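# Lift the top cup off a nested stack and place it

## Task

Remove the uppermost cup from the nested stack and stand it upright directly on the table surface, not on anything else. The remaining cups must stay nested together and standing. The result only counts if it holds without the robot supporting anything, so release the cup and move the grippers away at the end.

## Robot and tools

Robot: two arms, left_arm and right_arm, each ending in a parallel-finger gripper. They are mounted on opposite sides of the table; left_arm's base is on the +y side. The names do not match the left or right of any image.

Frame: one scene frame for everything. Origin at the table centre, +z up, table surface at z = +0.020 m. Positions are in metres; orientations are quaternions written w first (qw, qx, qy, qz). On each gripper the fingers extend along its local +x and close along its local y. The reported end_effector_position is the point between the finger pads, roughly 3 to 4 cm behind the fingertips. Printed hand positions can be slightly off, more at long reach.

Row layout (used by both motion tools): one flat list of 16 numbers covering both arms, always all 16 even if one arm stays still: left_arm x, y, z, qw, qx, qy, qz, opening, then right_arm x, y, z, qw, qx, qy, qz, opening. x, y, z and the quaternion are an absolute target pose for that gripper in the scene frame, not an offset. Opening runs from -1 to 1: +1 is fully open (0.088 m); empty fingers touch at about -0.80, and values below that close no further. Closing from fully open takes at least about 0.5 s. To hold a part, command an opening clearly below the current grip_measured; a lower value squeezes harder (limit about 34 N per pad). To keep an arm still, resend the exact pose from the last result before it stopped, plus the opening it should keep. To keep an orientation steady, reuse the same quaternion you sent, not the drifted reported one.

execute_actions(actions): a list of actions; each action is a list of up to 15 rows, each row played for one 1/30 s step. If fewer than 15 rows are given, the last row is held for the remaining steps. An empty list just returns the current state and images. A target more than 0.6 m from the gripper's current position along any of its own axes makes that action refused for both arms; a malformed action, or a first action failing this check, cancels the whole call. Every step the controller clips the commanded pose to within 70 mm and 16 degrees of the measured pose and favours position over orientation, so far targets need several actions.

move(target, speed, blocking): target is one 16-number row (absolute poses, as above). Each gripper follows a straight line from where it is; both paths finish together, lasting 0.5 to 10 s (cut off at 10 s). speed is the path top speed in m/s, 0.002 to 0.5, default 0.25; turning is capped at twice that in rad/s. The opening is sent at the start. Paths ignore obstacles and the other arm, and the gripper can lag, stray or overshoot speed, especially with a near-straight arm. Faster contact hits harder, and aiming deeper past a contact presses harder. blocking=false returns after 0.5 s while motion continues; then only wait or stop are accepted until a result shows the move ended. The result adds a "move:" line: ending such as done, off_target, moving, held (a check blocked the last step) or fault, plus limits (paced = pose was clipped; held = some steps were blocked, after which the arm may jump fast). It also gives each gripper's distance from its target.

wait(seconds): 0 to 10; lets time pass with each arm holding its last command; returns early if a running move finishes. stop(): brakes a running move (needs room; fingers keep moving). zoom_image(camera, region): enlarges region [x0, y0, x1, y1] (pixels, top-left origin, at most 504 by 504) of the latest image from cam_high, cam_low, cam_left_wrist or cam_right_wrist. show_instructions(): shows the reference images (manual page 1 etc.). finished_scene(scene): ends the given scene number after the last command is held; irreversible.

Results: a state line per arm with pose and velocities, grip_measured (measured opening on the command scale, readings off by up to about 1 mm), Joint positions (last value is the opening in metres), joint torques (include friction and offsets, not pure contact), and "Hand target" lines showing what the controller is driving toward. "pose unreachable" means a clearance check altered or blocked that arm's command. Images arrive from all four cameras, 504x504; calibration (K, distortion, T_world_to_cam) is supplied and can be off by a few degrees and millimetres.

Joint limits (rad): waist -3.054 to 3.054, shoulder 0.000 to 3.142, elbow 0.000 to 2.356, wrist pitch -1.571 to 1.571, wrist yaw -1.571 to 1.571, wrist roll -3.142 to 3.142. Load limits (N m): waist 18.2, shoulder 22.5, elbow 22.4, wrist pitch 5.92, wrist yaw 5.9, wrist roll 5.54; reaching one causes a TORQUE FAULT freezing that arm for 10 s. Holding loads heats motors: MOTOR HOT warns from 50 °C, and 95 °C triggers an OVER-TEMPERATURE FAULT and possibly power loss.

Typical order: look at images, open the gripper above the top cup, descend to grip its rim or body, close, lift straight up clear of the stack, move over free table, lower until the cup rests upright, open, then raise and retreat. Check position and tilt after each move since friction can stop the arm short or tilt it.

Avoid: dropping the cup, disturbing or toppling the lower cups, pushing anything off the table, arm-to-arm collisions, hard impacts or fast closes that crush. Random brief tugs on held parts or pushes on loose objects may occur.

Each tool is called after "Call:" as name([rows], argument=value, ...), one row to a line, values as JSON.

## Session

Call:
show_instructions()

Call:
execute_actions(actions=[])

Reference images for this scene: manual page 1, manual page 2, manual page 3, manual page 4.

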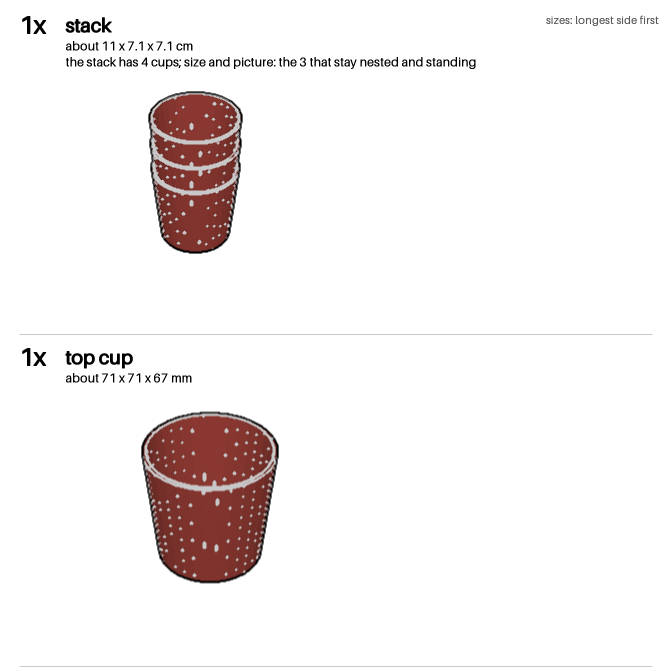

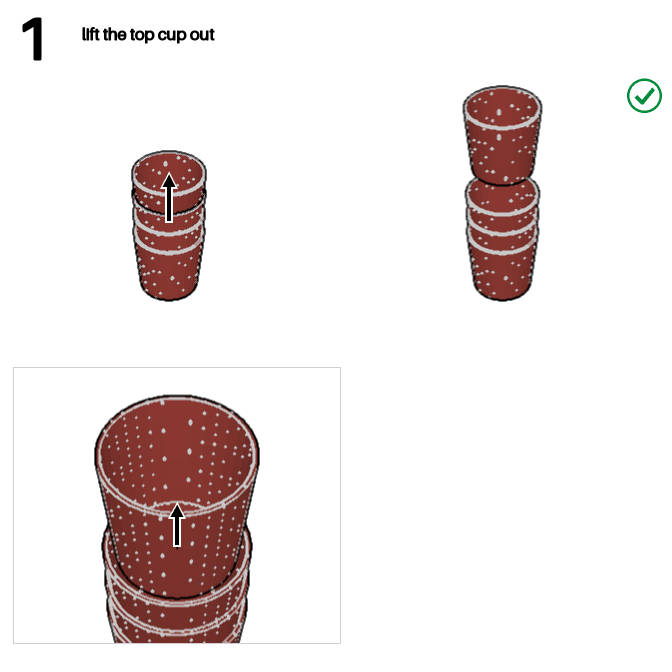

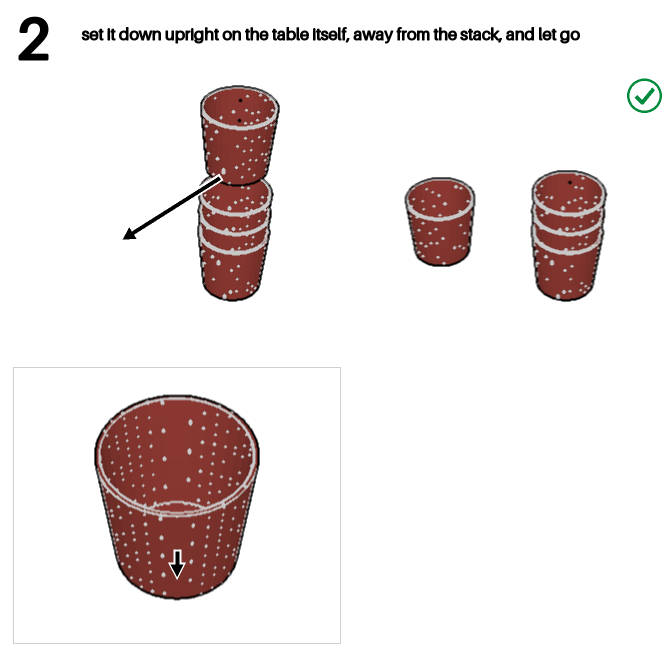

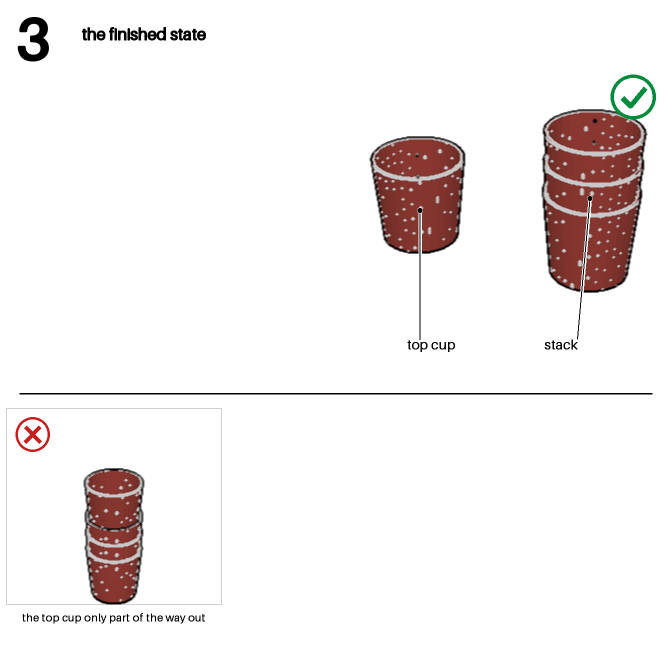

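Scene clock: 0.00 s.
left_arm: end_effector_position=(-0.0032, +0.1604, +0.4155) grip_measured=+0.992 end_effector_quat_wxyz=(+0.601, -0.013, -0.012, -0.799) end_effector_velocity=(-0.002, -0.000, -0.003) end_effector_angular_velocity=(+0.014, +0.003, -0.010) | right_arm: end_effector_position=(+0.0785, -0.1747, +0.3847) grip_measured=+1.000 end_effector_quat_wxyz=(+0.720, +0.014, -0.020, +0.694) end_effector_velocity=(-0.001, -0.001, -0.001) end_effector_angular_velocity=(-0.002, +0.006, +0.015)
Joint positions: left_arm=[-0.006  0.851  0.643  0.242 -0.     0.003  0.088] | right_arm=[ 0.001  0.849  0.653  0.244 -0.008 -0.007  0.088]
Joint velocities: left_arm=[-0.002  0.002 -0.002 -0.007  0.007 -0.007 -0.   ] | right_arm=[-0.007 -0.007 -0.002 -0.007 -0.022  0.007  0.   ]
Joint torques (N m, as the arm reports them, + toward a larger angle): no reading
Heat: left arm: hottest elbow 28 °C (+0.0 °C/min); right arm: hottest elbow 25 °C (+0.0 °C/min).
Hand target (left_arm): -0.003, +0.160, +0.416; -0.601, +0.013, +0.012, +0.799
Hand target (right_arm): +0.078, -0.175, +0.385; +0.720, +0.014, -0.020, +0.694

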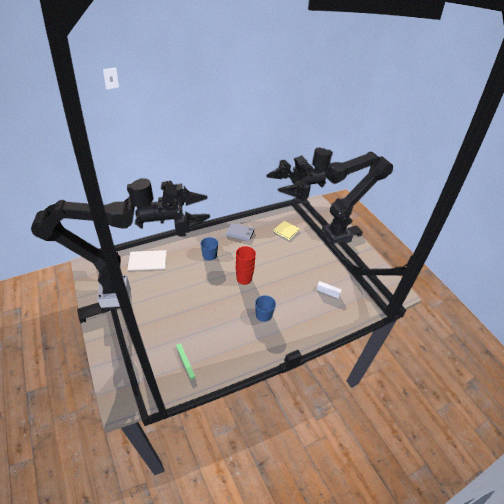

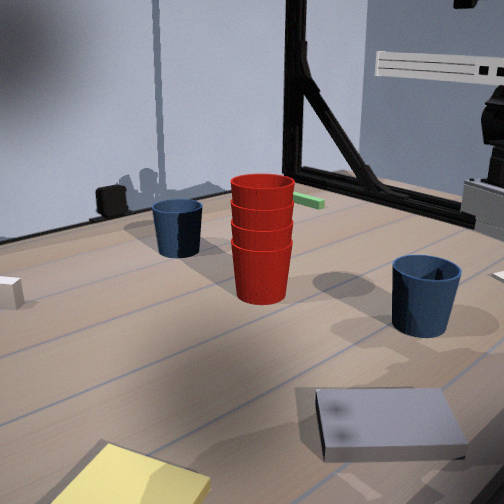

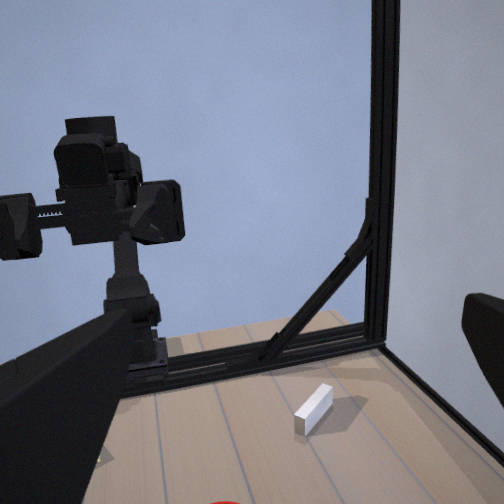

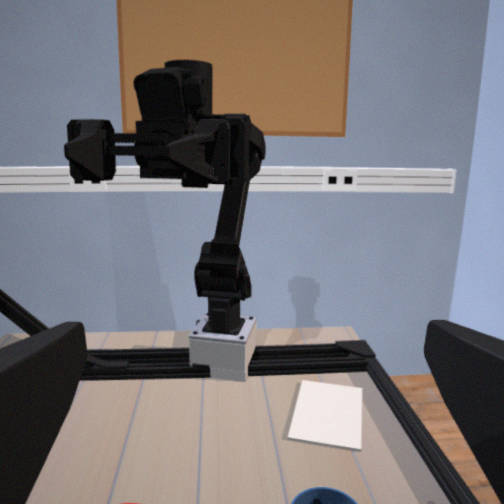

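Call:
move(target=[0.036,-0.018,0.215,0.529,0.344,0.367,-0.684,-0.3,0.0785,-0.25,0.33,0.72,0.014,-0.02,0.694,1], speed=0.35)

Scene clock: 3.73 s.
left_arm: end_effector_position=(+0.0342, -0.0115, +0.2171) grip_measured=-0.300 end_effector_quat_wxyz=(+0.528, +0.343, +0.368, -0.685) end_effector_velocity=(-0.002, +0.001, -0.006) end_effector_angular_velocity=(+0.025, -0.011, -0.010) | right_arm: end_effector_position=(+0.0784, -0.2500, +0.3339) grip_measured=+1.000 end_effector_quat_wxyz=(+0.720, +0.016, -0.023, +0.693) end_effector_velocity=(-0.001, -0.001, -0.001) end_effector_angular_velocity=(-0.003, -0.008, +0.004)
Joint positions: left_arm=[ 0.229  1.972  1.577 -0.666  0.187  0.042  0.024] | right_arm=[-0.034  0.395  0.375  0.076 -0.042 -0.007  0.088]
Joint velocities: left_arm=[-0.007  0.017  0.012 -0.022 -0.007  0.007  0.   ] | right_arm=[-0.002 -0.007 -0.002 -0.007 -0.007 -0.007  0.   ]
Joint torques (N m, as the arm reports them, + toward a larger angle): left_arm=[ 0.26 -8.33  7.79  1.09  0.26  0.18] | right_arm=[-0.36 -0.13  6.43  1.63 -0.14  0.07]
Heat: left arm: hottest elbow 28 °C (+0.0 °C/min); right arm: hottest elbow 26 °C (+0.0 °C/min).
Hand target (left_arm): +0.035, -0.015, +0.216; +0.527, +0.343, +0.368, -0.685
Hand target (right_arm): +0.079, -0.250, +0.330; +0.720, +0.014, -0.020, +0.694
Off the commanded pose (left_arm): 0.007 m, 0 deg.
Off the commanded pose (right_arm): 0.004 m, 0 deg.
move: done
camera_calibration (this result's frames):
cam_left_wrist: T_world_to_cam=[[-0.970595, 0.209092, 0.119272, 0.0203586], [0.187772, 0.967673, -0.168376, 0.0687811], [-0.150622, -0.141029, -0.97848, 0.296821], [0, 0, 0, 1]] pos_world=[0.0515526, -0.0289542, 0.299586]
cam_right_wrist: T_world_to_cam=[[0.995537, -0.0853246, 0.0403139, -0.110281], [0.0185208, -0.242228, -0.970043, 0.293525], [0.0925336, 0.96646, -0.239567, 0.391839], [0, 0, 0, 1]] pos_world=[0.0680944, -0.317007, 0.38305]

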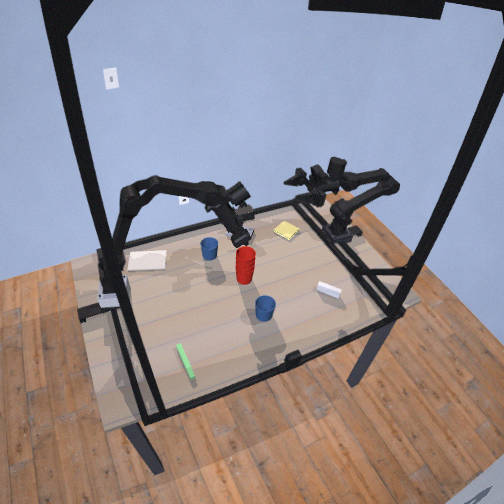

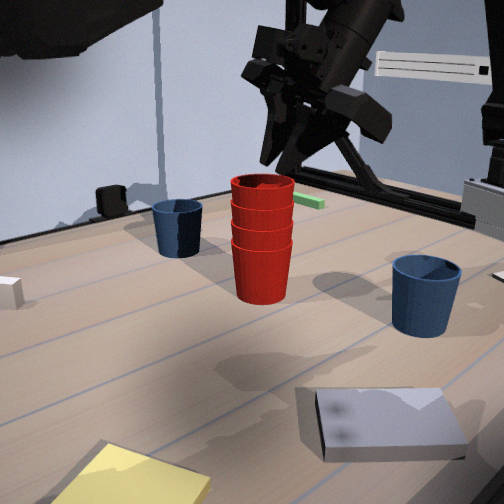

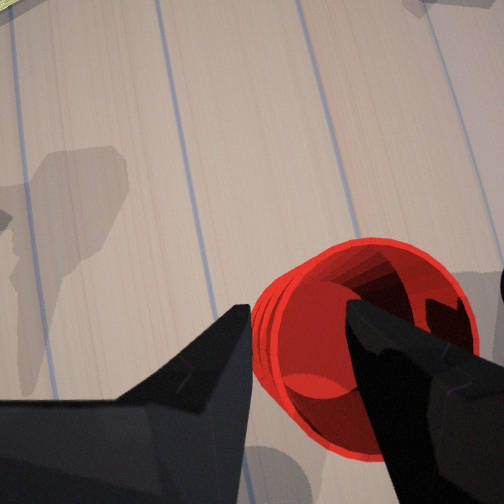

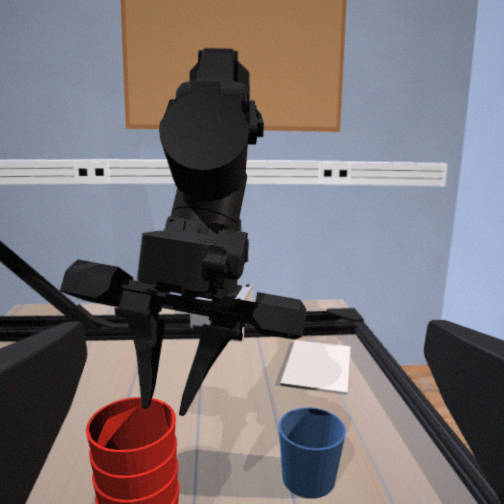

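Call:
move(target=[0.034,-0.008,0.172,0.529,0.344,0.367,-0.684,-0.45,0.0785,-0.25,0.33,0.72,0.014,-0.02,0.694,1], speed=0.1)

Call:
zoom_image(camera="cam_low", region=[200,130,360,290])

Scene clock: 6.60 s.
left_arm: end_effector_position=(+0.0345, -0.0097, +0.1795) grip_measured=-0.450 end_effector_quat_wxyz=(+0.530, +0.339, +0.363, -0.688) end_effector_velocity=(+0.002, -0.005, +0.004) end_effector_angular_velocity=(-0.026, -0.014, +0.015) | right_arm: end_effector_position=(+0.0784, -0.2501, +0.3337) grip_measured=+1.000 end_effector_quat_wxyz=(+0.720, +0.016, -0.023, +0.693) end_effector_velocity=(-0.000, +0.001, -0.003) end_effector_angular_velocity=(-0.012, +0.008, +0.005)
Joint positions: left_arm=[ 0.229  1.989  1.441 -0.497  0.187  0.042  0.017] | right_arm=[-0.034  0.395  0.375  0.075 -0.042 -0.007  0.088]
Joint velocities: left_arm=[-0.002 -0.002  0.002  0.022 -0.022 -0.007 -0.   ] | right_arm=[-0.002  0.002 -0.002 -0.007 -0.007  0.007  0.   ]
Joint torques (N m, as the arm reports them, + toward a larger angle): left_arm=[-0.23 -8.61  5.28  1.39 -0.12 -0.03] | right_arm=[-0.37 -0.01  6.41  1.66 -0.19  0.07]
Heat: left arm: hottest elbow 29 °C (+9.1 °C/min); right arm: hottest elbow 26 °C (+9.1 °C/min).
Hand target (left_arm): +0.034, -0.008, +0.172; +0.529, +0.344, +0.367, -0.684
Hand target (right_arm): +0.079, -0.250, +0.330; +0.720, +0.014, -0.020, +0.694
Off the commanded pose (left_arm): 0.008 m, 1 deg.
Off the commanded pose (right_arm): 0.004 m, 0 deg.
move: done
camera_calibration (this result's frames):
cam_left_wrist: T_world_to_cam=[[-0.970588, 0.210609, 0.116634, 0.0252168], [0.187272, 0.964925, -0.183981, 0.0634963], [-0.151291, -0.156727, -0.975985, 0.259763], [0, 0, 0, 1]] pos_world=[0.0518839, -0.0258681, 0.262266]
cam_right_wrist: T_world_to_cam=[[0.995538, -0.0853098, 0.0403373, -0.110313], [0.0185117, -0.242598, -0.96995, 0.293222], [0.092532, 0.966369, -0.239937, 0.391931], [0, 0, 0, 1]] pos_world=[0.0681262, -0.317025, 0.382899]

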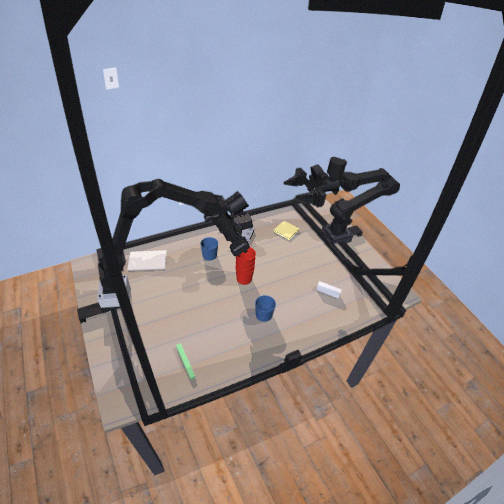

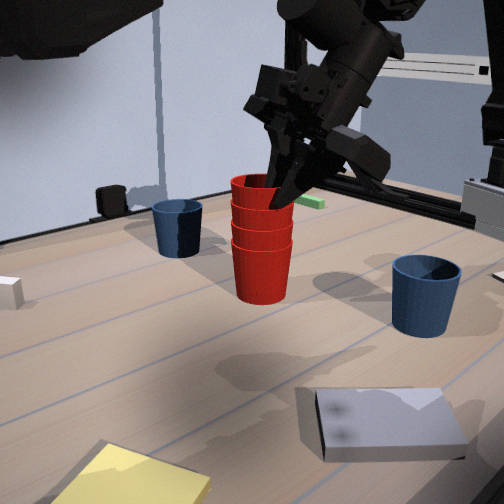

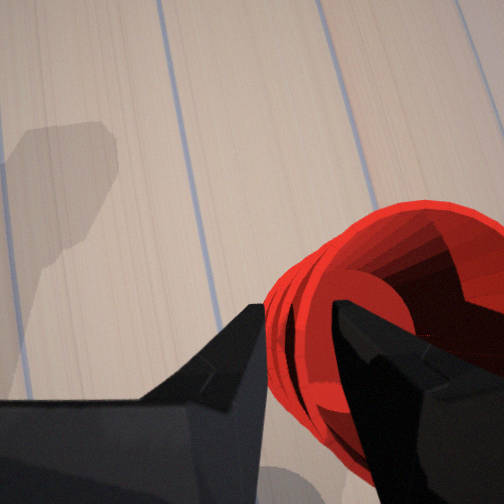

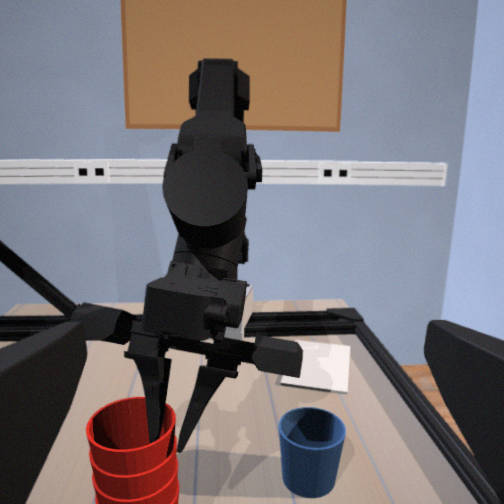

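Region (200, 130, 360, 290) of cam_low's 504x504 image, scaled by 3.150, with more detail than that image has.

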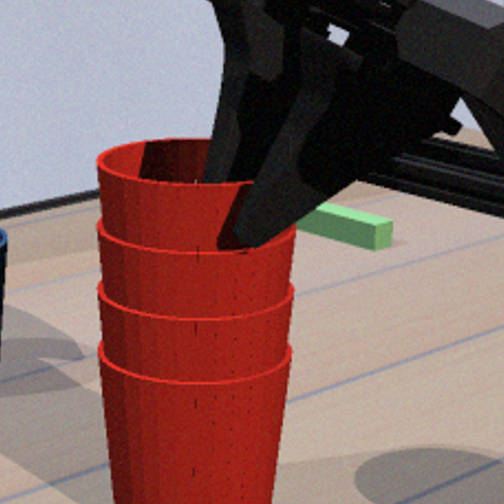

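Call:
move(target=[0.034,-0.0097,0.178,0.53,0.339,0.363,-0.688,-1,0.0785,-0.25,0.33,0.72,0.014,-0.02,0.694,1])

Call:
move(target=[0.034,-0.014,0.21,0.535,0.331,0.354,-0.693,-1,0.0785,-0.25,0.33,0.72,0.014,-0.02,0.694,1], speed=0.04)

Scene clock: 9.03 s.
left_arm: end_effector_position=(+0.0347, -0.0097, +0.1792) grip_measured=-0.709 end_effector_quat_wxyz=(+0.531, +0.339, +0.362, -0.687) end_effector_velocity=(-0.000, -0.001, -0.001) end_effector_angular_velocity=(+0.002, +0.004, +0.020) | right_arm: end_effector_position=(+0.0784, -0.2501, +0.3336) grip_measured=+1.000 end_effector_quat_wxyz=(+0.720, +0.016, -0.023, +0.693) end_effector_velocity=(-0.001, -0.000, +0.001) end_effector_angular_velocity=(+0.006, -0.023, +0.004)
Joint positions: left_arm=[ 0.229  1.989  1.44  -0.496  0.184  0.043  0.004] | right_arm=[-0.034  0.394  0.375  0.075 -0.042 -0.007  0.088]
Joint velocities: left_arm=[-0.002  0.002 -0.002  0.007 -0.007 -0.022 -0.   ] | right_arm=[-0.002 -0.002 -0.002  0.007 -0.007 -0.022  0.   ]
Joint torques (N m, as the arm reports them, + toward a larger angle): left_arm=[-0.1  -9.42  6.03  1.47  0.2  -0.01] | right_arm=[-0.44  0.02  6.34  1.66 -0.12  0.06]
Heat: left arm: hottest elbow 29 °C (+6.6 °C/min); right arm: hottest elbow 27 °C (+13.3 °C/min).
Hand target (left_arm): +0.034, -0.010, +0.178; +0.530, +0.339, +0.363, -0.688
Hand target (right_arm): +0.078, -0.250, +0.330; +0.720, +0.014, -0.020, +0.694
Off the commanded pose (left_arm): 0.001 m, 0 deg.
Off the commanded pose (right_arm): 0.004 m, 0 deg.
move: done
camera_calibration (this result's frames):
cam_left_wrist: T_world_to_cam=[[-0.970914, 0.210664, 0.113784, 0.0259977], [0.187813, 0.964859, -0.183776, 0.06337], [-0.1485, -0.157061, -0.97636, 0.259385], [0, 0, 0, 1]] pos_world=[0.0518585, -0.0258807, 0.261941]
cam_right_wrist: T_world_to_cam=[[0.995538, -0.0853098, 0.0403373, -0.110309], [0.0185117, -0.242598, -0.96995, 0.293123], [0.092532, 0.966369, -0.239937, 0.391946], [0, 0, 0, 1]] pos_world=[0.0681231, -0.317063, 0.382806]

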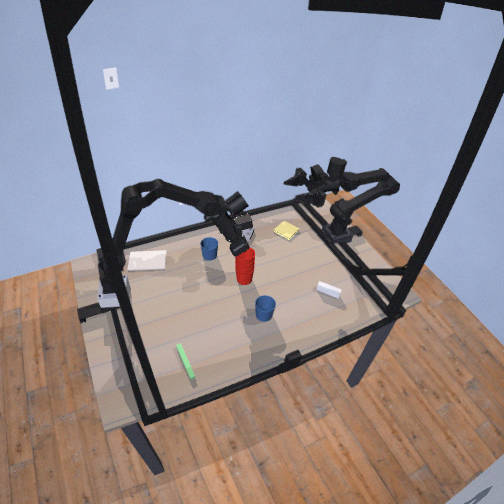

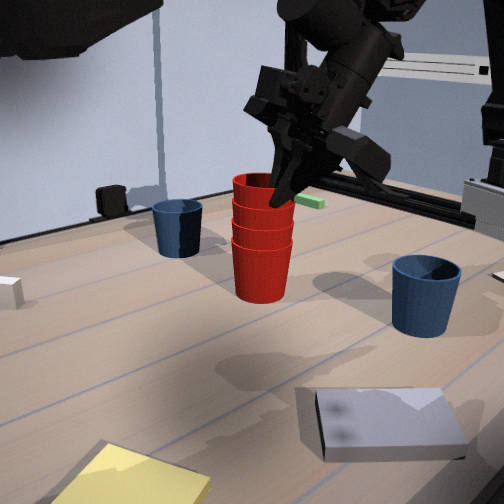

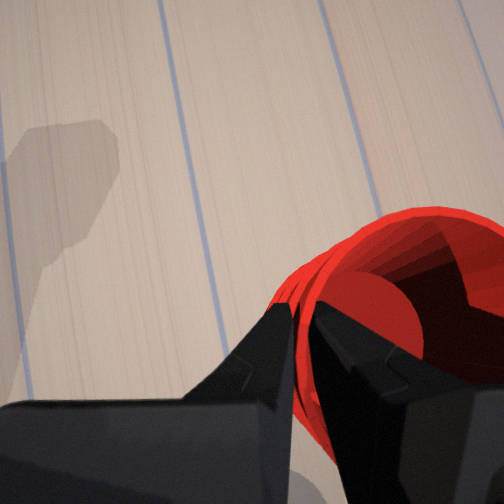

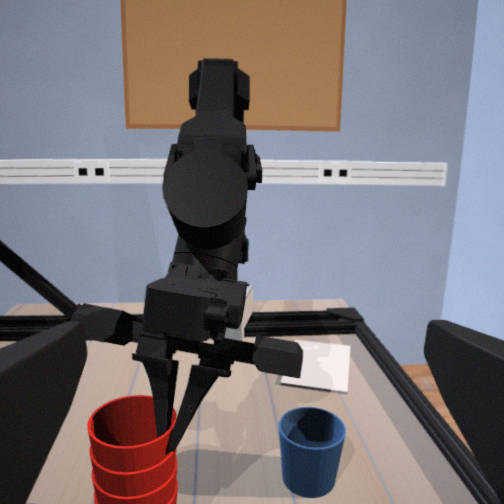

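Scene clock: 10.17 s.
left_arm: end_effector_position=(+0.0347, -0.0103, +0.1954) grip_measured=-0.710 end_effector_quat_wxyz=(+0.530, +0.341, +0.364, -0.686) end_effector_velocity=(-0.002, +0.004, -0.000) end_effector_angular_velocity=(+0.016, +0.002, -0.012) | right_arm: end_effector_position=(+0.0784, -0.2501, +0.3336) grip_measured=+1.000 end_effector_quat_wxyz=(+0.720, +0.016, -0.023, +0.693) end_effector_velocity=(-0.003, -0.000, -0.002) end_effector_angular_velocity=(-0.007, +0.021, +0.021)
Joint positions: left_arm=[ 0.229  1.978  1.494 -0.568  0.184  0.043  0.004] | right_arm=[-0.034  0.394  0.375  0.075 -0.042 -0.007  0.088]
Joint velocities: left_arm=[-0.002 -0.002  0.002 -0.022  0.007  0.007 -0.   ] | right_arm=[-0.002 -0.002 -0.002 -0.007 -0.022  0.022  0.   ]
Joint torques (N m, as the arm reports them, + toward a larger angle): left_arm=[ -0.07 -11.9    7.98   1.15   0.18  -0.05] | right_arm=[-0.25  0.23  6.43  1.63 -0.13  0.1 ]
Heat: left arm: hottest elbow 29 °C (+5.9 °C/min); right arm: hottest elbow 27 °C (+11.8 °C/min).
Hand target (left_arm): +0.034, -0.014, +0.210; +0.535, +0.331, +0.354, -0.693
Hand target (right_arm): +0.078, -0.250, +0.330; +0.720, +0.014, -0.020, +0.694
Off the commanded pose (left_arm): 0.015 m, 2 deg.
Off the commanded pose (right_arm): 0.004 m, 0 deg.
move: off_target (left_arm)
camera_calibration (this result's frames):
cam_left_wrist: T_world_to_cam=[[-0.970951, 0.20988, 0.114916, 0.0240076], [0.187871, 0.966096, -0.177094, 0.0655812], [-0.148188, -0.15036, -0.977462, 0.275447], [0, 0, 0, 1]] pos_world=[0.0518073, -0.0269803, 0.278094]
cam_right_wrist: T_world_to_cam=[[0.995538, -0.0853098, 0.0403373, -0.110309], [0.0185117, -0.242598, -0.96995, 0.293123], [0.092532, 0.966369, -0.239937, 0.391946], [0, 0, 0, 1]] pos_world=[0.0681231, -0.317063, 0.382806]

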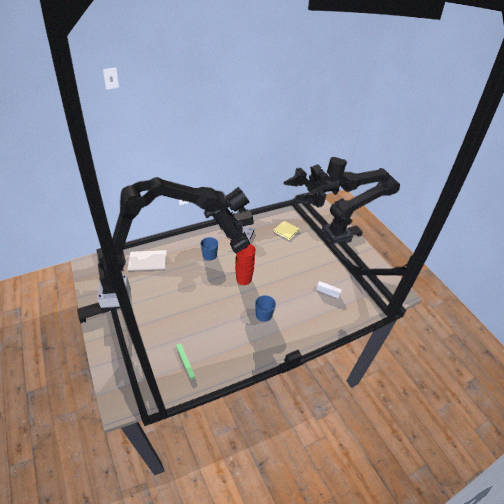

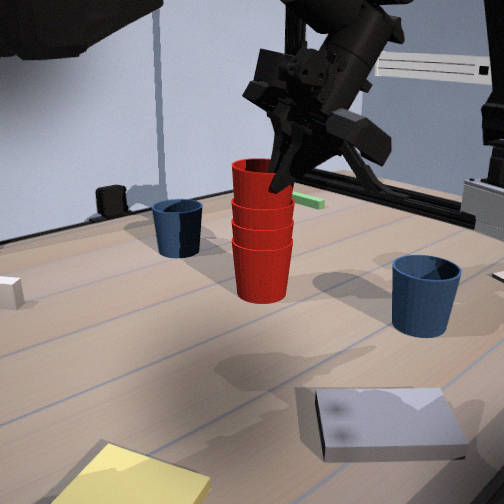

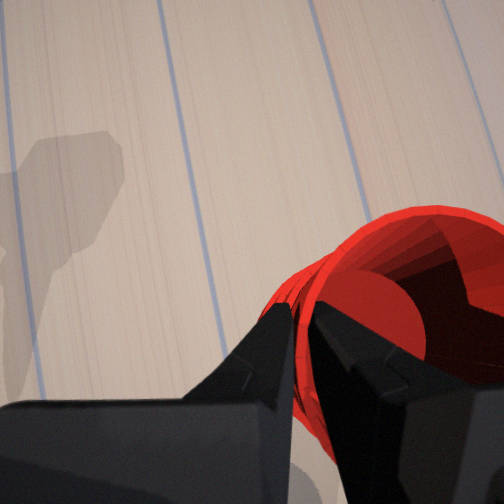

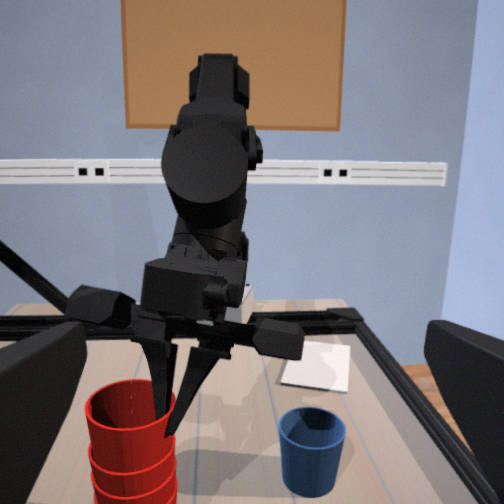

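Call:
move(target=[0.034,-0.014,0.262,0.535,0.331,0.354,-0.693,-1,0.0785,-0.25,0.33,0.72,0.014,-0.02,0.694,1], speed=0.1)

Call:
move(target=[0.05,0.11,0.255,0.529,0.344,0.367,-0.684,-1,0.0785,-0.25,0.33,0.72,0.014,-0.02,0.694,1])

Call:
move(target=[0.055,0.16,0.108,0.529,0.344,0.367,-0.684,-1,0.0785,-0.25,0.33,0.72,0.014,-0.02,0.694,1], speed=0.18)

Scene clock: 14.50 s.
left_arm: end_effector_position=(+0.0346, -0.0121, +0.2487) grip_measured=-0.711 end_effector_quat_wxyz=(+0.530, +0.340, +0.363, -0.686) end_effector_velocity=(-0.000, +0.000, +0.003) end_effector_angular_velocity=(-0.001, -0.003, +0.007) | right_arm: end_effector_position=(+0.0784, -0.2501, +0.3334) grip_measured=+1.000 end_effector_quat_wxyz=(+0.720, +0.016, -0.023, +0.693) end_effector_velocity=(-0.003, +0.000, -0.004) end_effector_angular_velocity=(-0.013, -0.008, +0.019)
Joint positions: left_arm=[ 0.229  1.953  1.672 -0.767  0.184  0.043  0.004] | right_arm=[-0.034  0.394  0.374  0.075 -0.042 -0.007  0.088]
Joint velocities: left_arm=[-0.002 -0.002  0.007 -0.007 -0.007 -0.007  0.   ] | right_arm=[-0.002 -0.002 -0.007 -0.007 -0.022 -0.007  0.   ]
Joint torques (N m, as the arm reports them, + toward a larger angle): left_arm=[ -0.07 -11.43   8.03   1.15   0.18  -0.05] | right_arm=[-0.31 -0.01  6.49  1.65 -0.18  0.06]
Heat: left arm: hottest elbow 30 °C (+8.3 °C/min); right arm: hottest elbow 27 °C (+8.3 °C/min).
Hand target (left_arm): +0.034, -0.014, +0.262; +0.535, +0.331, +0.354, -0.693
Hand target (right_arm): +0.078, -0.250, +0.330; +0.720, +0.014, -0.020, +0.694
Off the commanded pose (left_arm): 0.013 m, 2 deg.
Off the commanded pose (right_arm): 0.003 m, 0 deg.
move: off_target (left_arm)
camera_calibration (this result's frames):
cam_left_wrist: T_world_to_cam=[[-0.970932, 0.210273, 0.11435, 0.0183334], [0.187842, 0.965483, -0.180436, 0.0776403], [-0.148344, -0.153711, -0.976917, 0.327066], [0, 0, 0, 1]] pos_world=[0.0517346, -0.0285417, 0.331429]
cam_right_wrist: T_world_to_cam=[[0.995556, -0.0852741, 0.0399592, -0.110168], [0.0181181, -0.242953, -0.969869, 0.292872], [0.0924129, 0.966283, -0.240328, 0.391997], [0, 0, 0, 1]] pos_world=[0.0681468, -0.31702, 0.382658]

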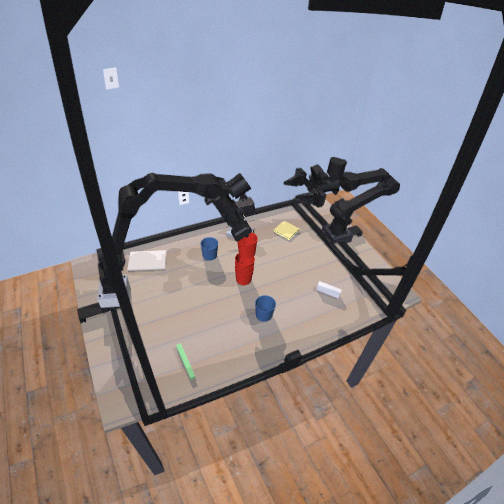

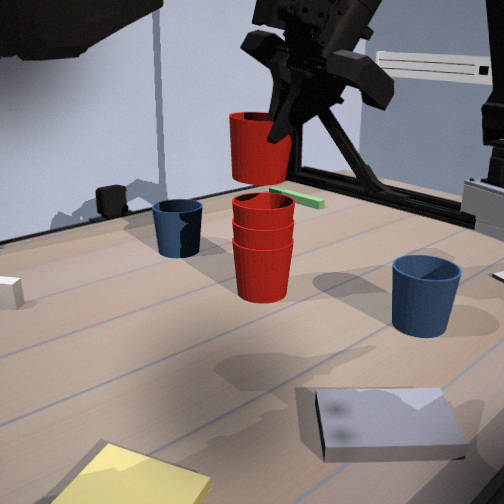

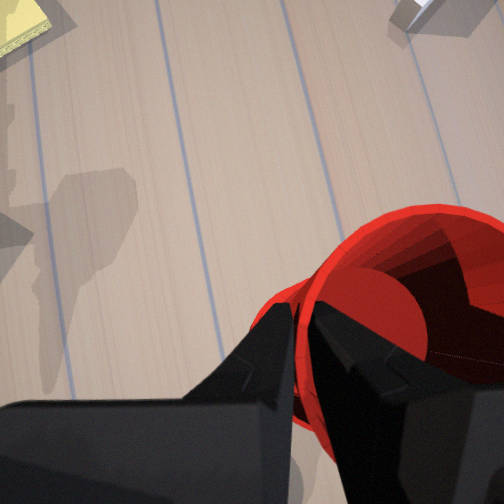

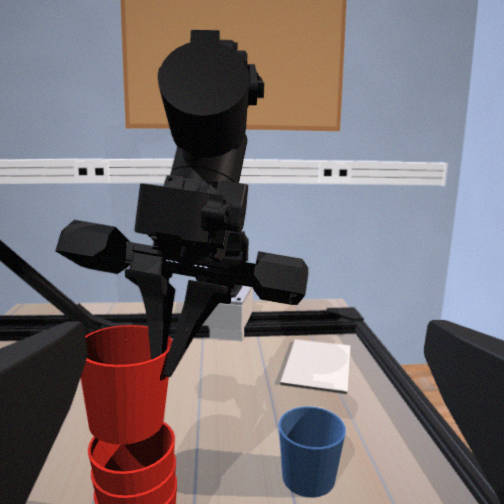

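Scene clock: 15.60 s.
left_arm: end_effector_position=(+0.0499, +0.1071, +0.2530) grip_measured=-0.712 end_effector_quat_wxyz=(+0.529, +0.346, +0.369, -0.682) end_effector_velocity=(+0.002, +0.001, +0.002) end_effector_angular_velocity=(-0.014, -0.023, +0.002) | right_arm: end_effector_position=(+0.0784, -0.2501, +0.3334) grip_measured=+1.000 end_effector_quat_wxyz=(+0.720, +0.016, -0.023, +0.693) end_effector_velocity=(-0.003, -0.000, +0.001) end_effector_angular_velocity=(+0.007, -0.009, +0.019)
Joint positions: left_arm=[ 0.261  1.508  1.179 -0.743  0.196  0.07   0.004] | right_arm=[-0.034  0.394  0.374  0.075 -0.042 -0.007  0.088]
Joint velocities: left_arm=[-0.002 -0.012 -0.007  0.007 -0.022  0.007  0.   ] | right_arm=[-0.002 -0.002 -0.002  0.007 -0.022 -0.007  0.   ]
Joint torques (N m, as the arm reports them, + toward a larger angle): left_arm=[ 0.29 -7.96  5.5   1.12  0.34  0.21] | right_arm=[-0.45  0.12  6.5   1.63 -0.15  0.05]
Heat: left arm: hottest elbow 30 °C (+7.7 °C/min); right arm: hottest elbow 27 °C (+7.7 °C/min).
Hand target (left_arm): +0.051, +0.110, +0.255; +0.529, +0.344, +0.367, -0.684
Hand target (right_arm): +0.078, -0.250, +0.330; +0.720, +0.014, -0.020, +0.694
Off the commanded pose (left_arm): 0.004 m, 0 deg.
Off the commanded pose (right_arm): 0.003 m, 0 deg.
move: done
camera_calibration (this result's frames):
cam_left_wrist: T_world_to_cam=[[-0.972015, 0.204966, 0.114788, 0.00818249], [0.185316, 0.969306, -0.161565, -0.0446029], [-0.14438, -0.135771, -0.980164, 0.350597], [0, 0, 0, 1]] pos_world=[0.0668382, 0.0891578, 0.335496]
cam_right_wrist: T_world_to_cam=[[0.995556, -0.0852741, 0.0399592, -0.110168], [0.0181181, -0.242953, -0.969869, 0.292872], [0.0924129, 0.966283, -0.240328, 0.391997], [0, 0, 0, 1]] pos_world=[0.0681468, -0.31702, 0.382658]

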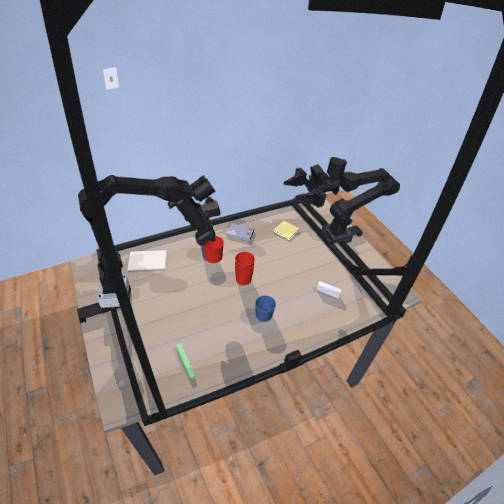

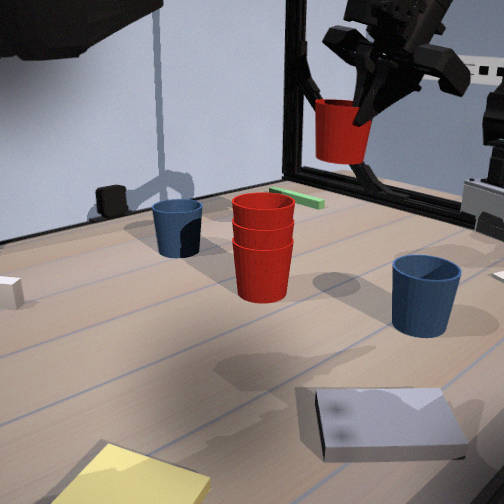

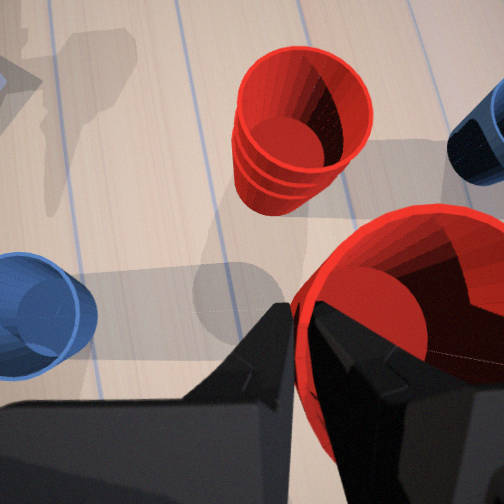

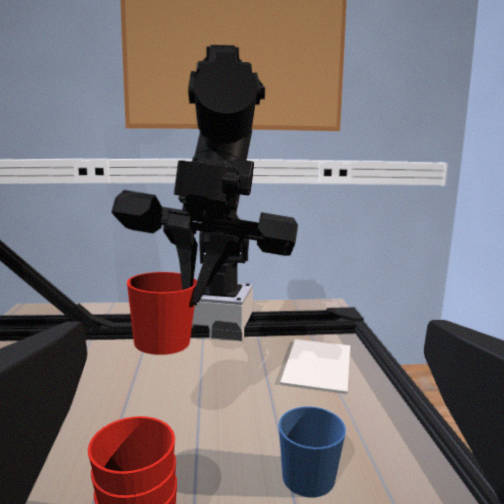

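Scene clock: 17.00 s.
left_arm: end_effector_position=(+0.0550, +0.1583, +0.1126) grip_measured=-0.713 end_effector_quat_wxyz=(+0.532, +0.342, +0.363, -0.685) end_effector_velocity=(+0.000, +0.008, -0.008) end_effector_angular_velocity=(+0.030, -0.010, -0.005) | right_arm: end_effector_position=(+0.0784, -0.2501, +0.3332) grip_measured=+1.000 end_effector_quat_wxyz=(+0.720, +0.016, -0.023, +0.693) end_effector_velocity=(+0.001, -0.001, -0.001) end_effector_angular_velocity=(-0.003, -0.022, -0.001)
Joint positions: left_arm=[ 0.279  1.532  0.579 -0.106  0.204  0.087  0.004] | right_arm=[-0.034  0.394  0.374  0.075 -0.042 -0.007  0.088]
Joint velocities: left_arm=[-0.002  0.007 -0.017 -0.007 -0.007  0.007 -0.   ] | right_arm=[-0.007 -0.007 -0.002 -0.007 -0.007 -0.022  0.   ]
Joint torques (N m, as the arm reports them, + toward a larger angle): left_arm=[ 0.28 -4.41  4.43  1.48  0.32  0.18] | right_arm=[-0.34  0.02  6.61  1.63 -0.15  0.05]
Heat: left arm: hottest elbow 30 °C (+7.1 °C/min); right arm: hottest elbow 27 °C (+7.1 °C/min).
Hand target (left_arm): +0.055, +0.161, +0.109; +0.529, +0.344, +0.367, -0.684
Hand target (right_arm): +0.078, -0.250, +0.330; +0.720, +0.014, -0.020, +0.694
Off the commanded pose (left_arm): 0.005 m, 1 deg.
Off the commanded pose (right_arm): 0.003 m, 0 deg.
move: done
camera_calibration (this result's frames):
cam_left_wrist: T_world_to_cam=[[-0.972087, 0.206899, 0.110638, 0.0188802], [0.185447, 0.966419, -0.177884, -0.115599], [-0.143726, -0.152402, -0.977812, 0.222931], [0, 0, 0, 1]] pos_world=[0.0718316, 0.141785, 0.195332]
cam_right_wrist: T_world_to_cam=[[0.995558, -0.0852437, 0.0399634, -0.110152], [0.0180591, -0.24369, -0.969685, 0.292386], [0.0923983, 0.9661, -0.241069, 0.392107], [0, 0, 0, 1]] pos_world=[0.0681522, -0.316953, 0.382449]

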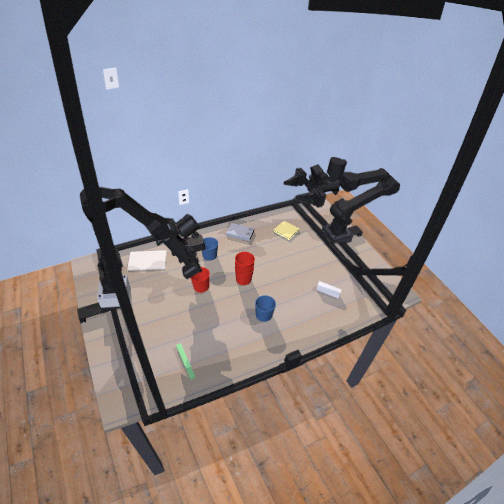

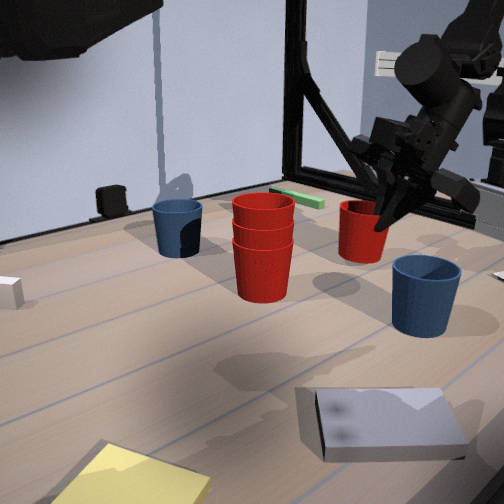

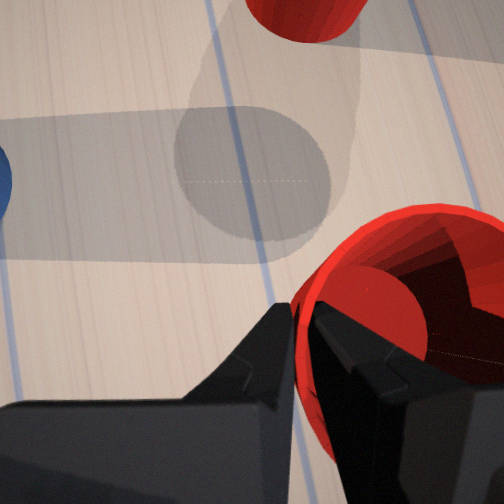

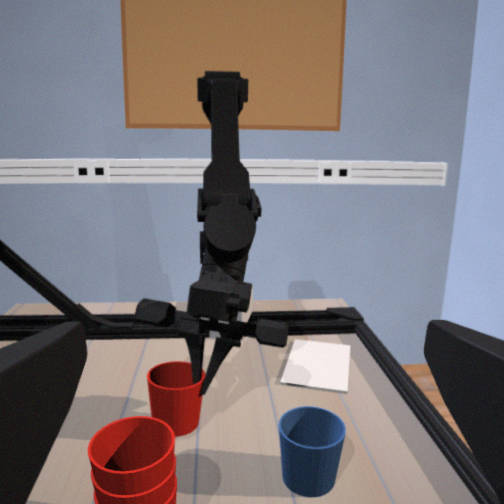

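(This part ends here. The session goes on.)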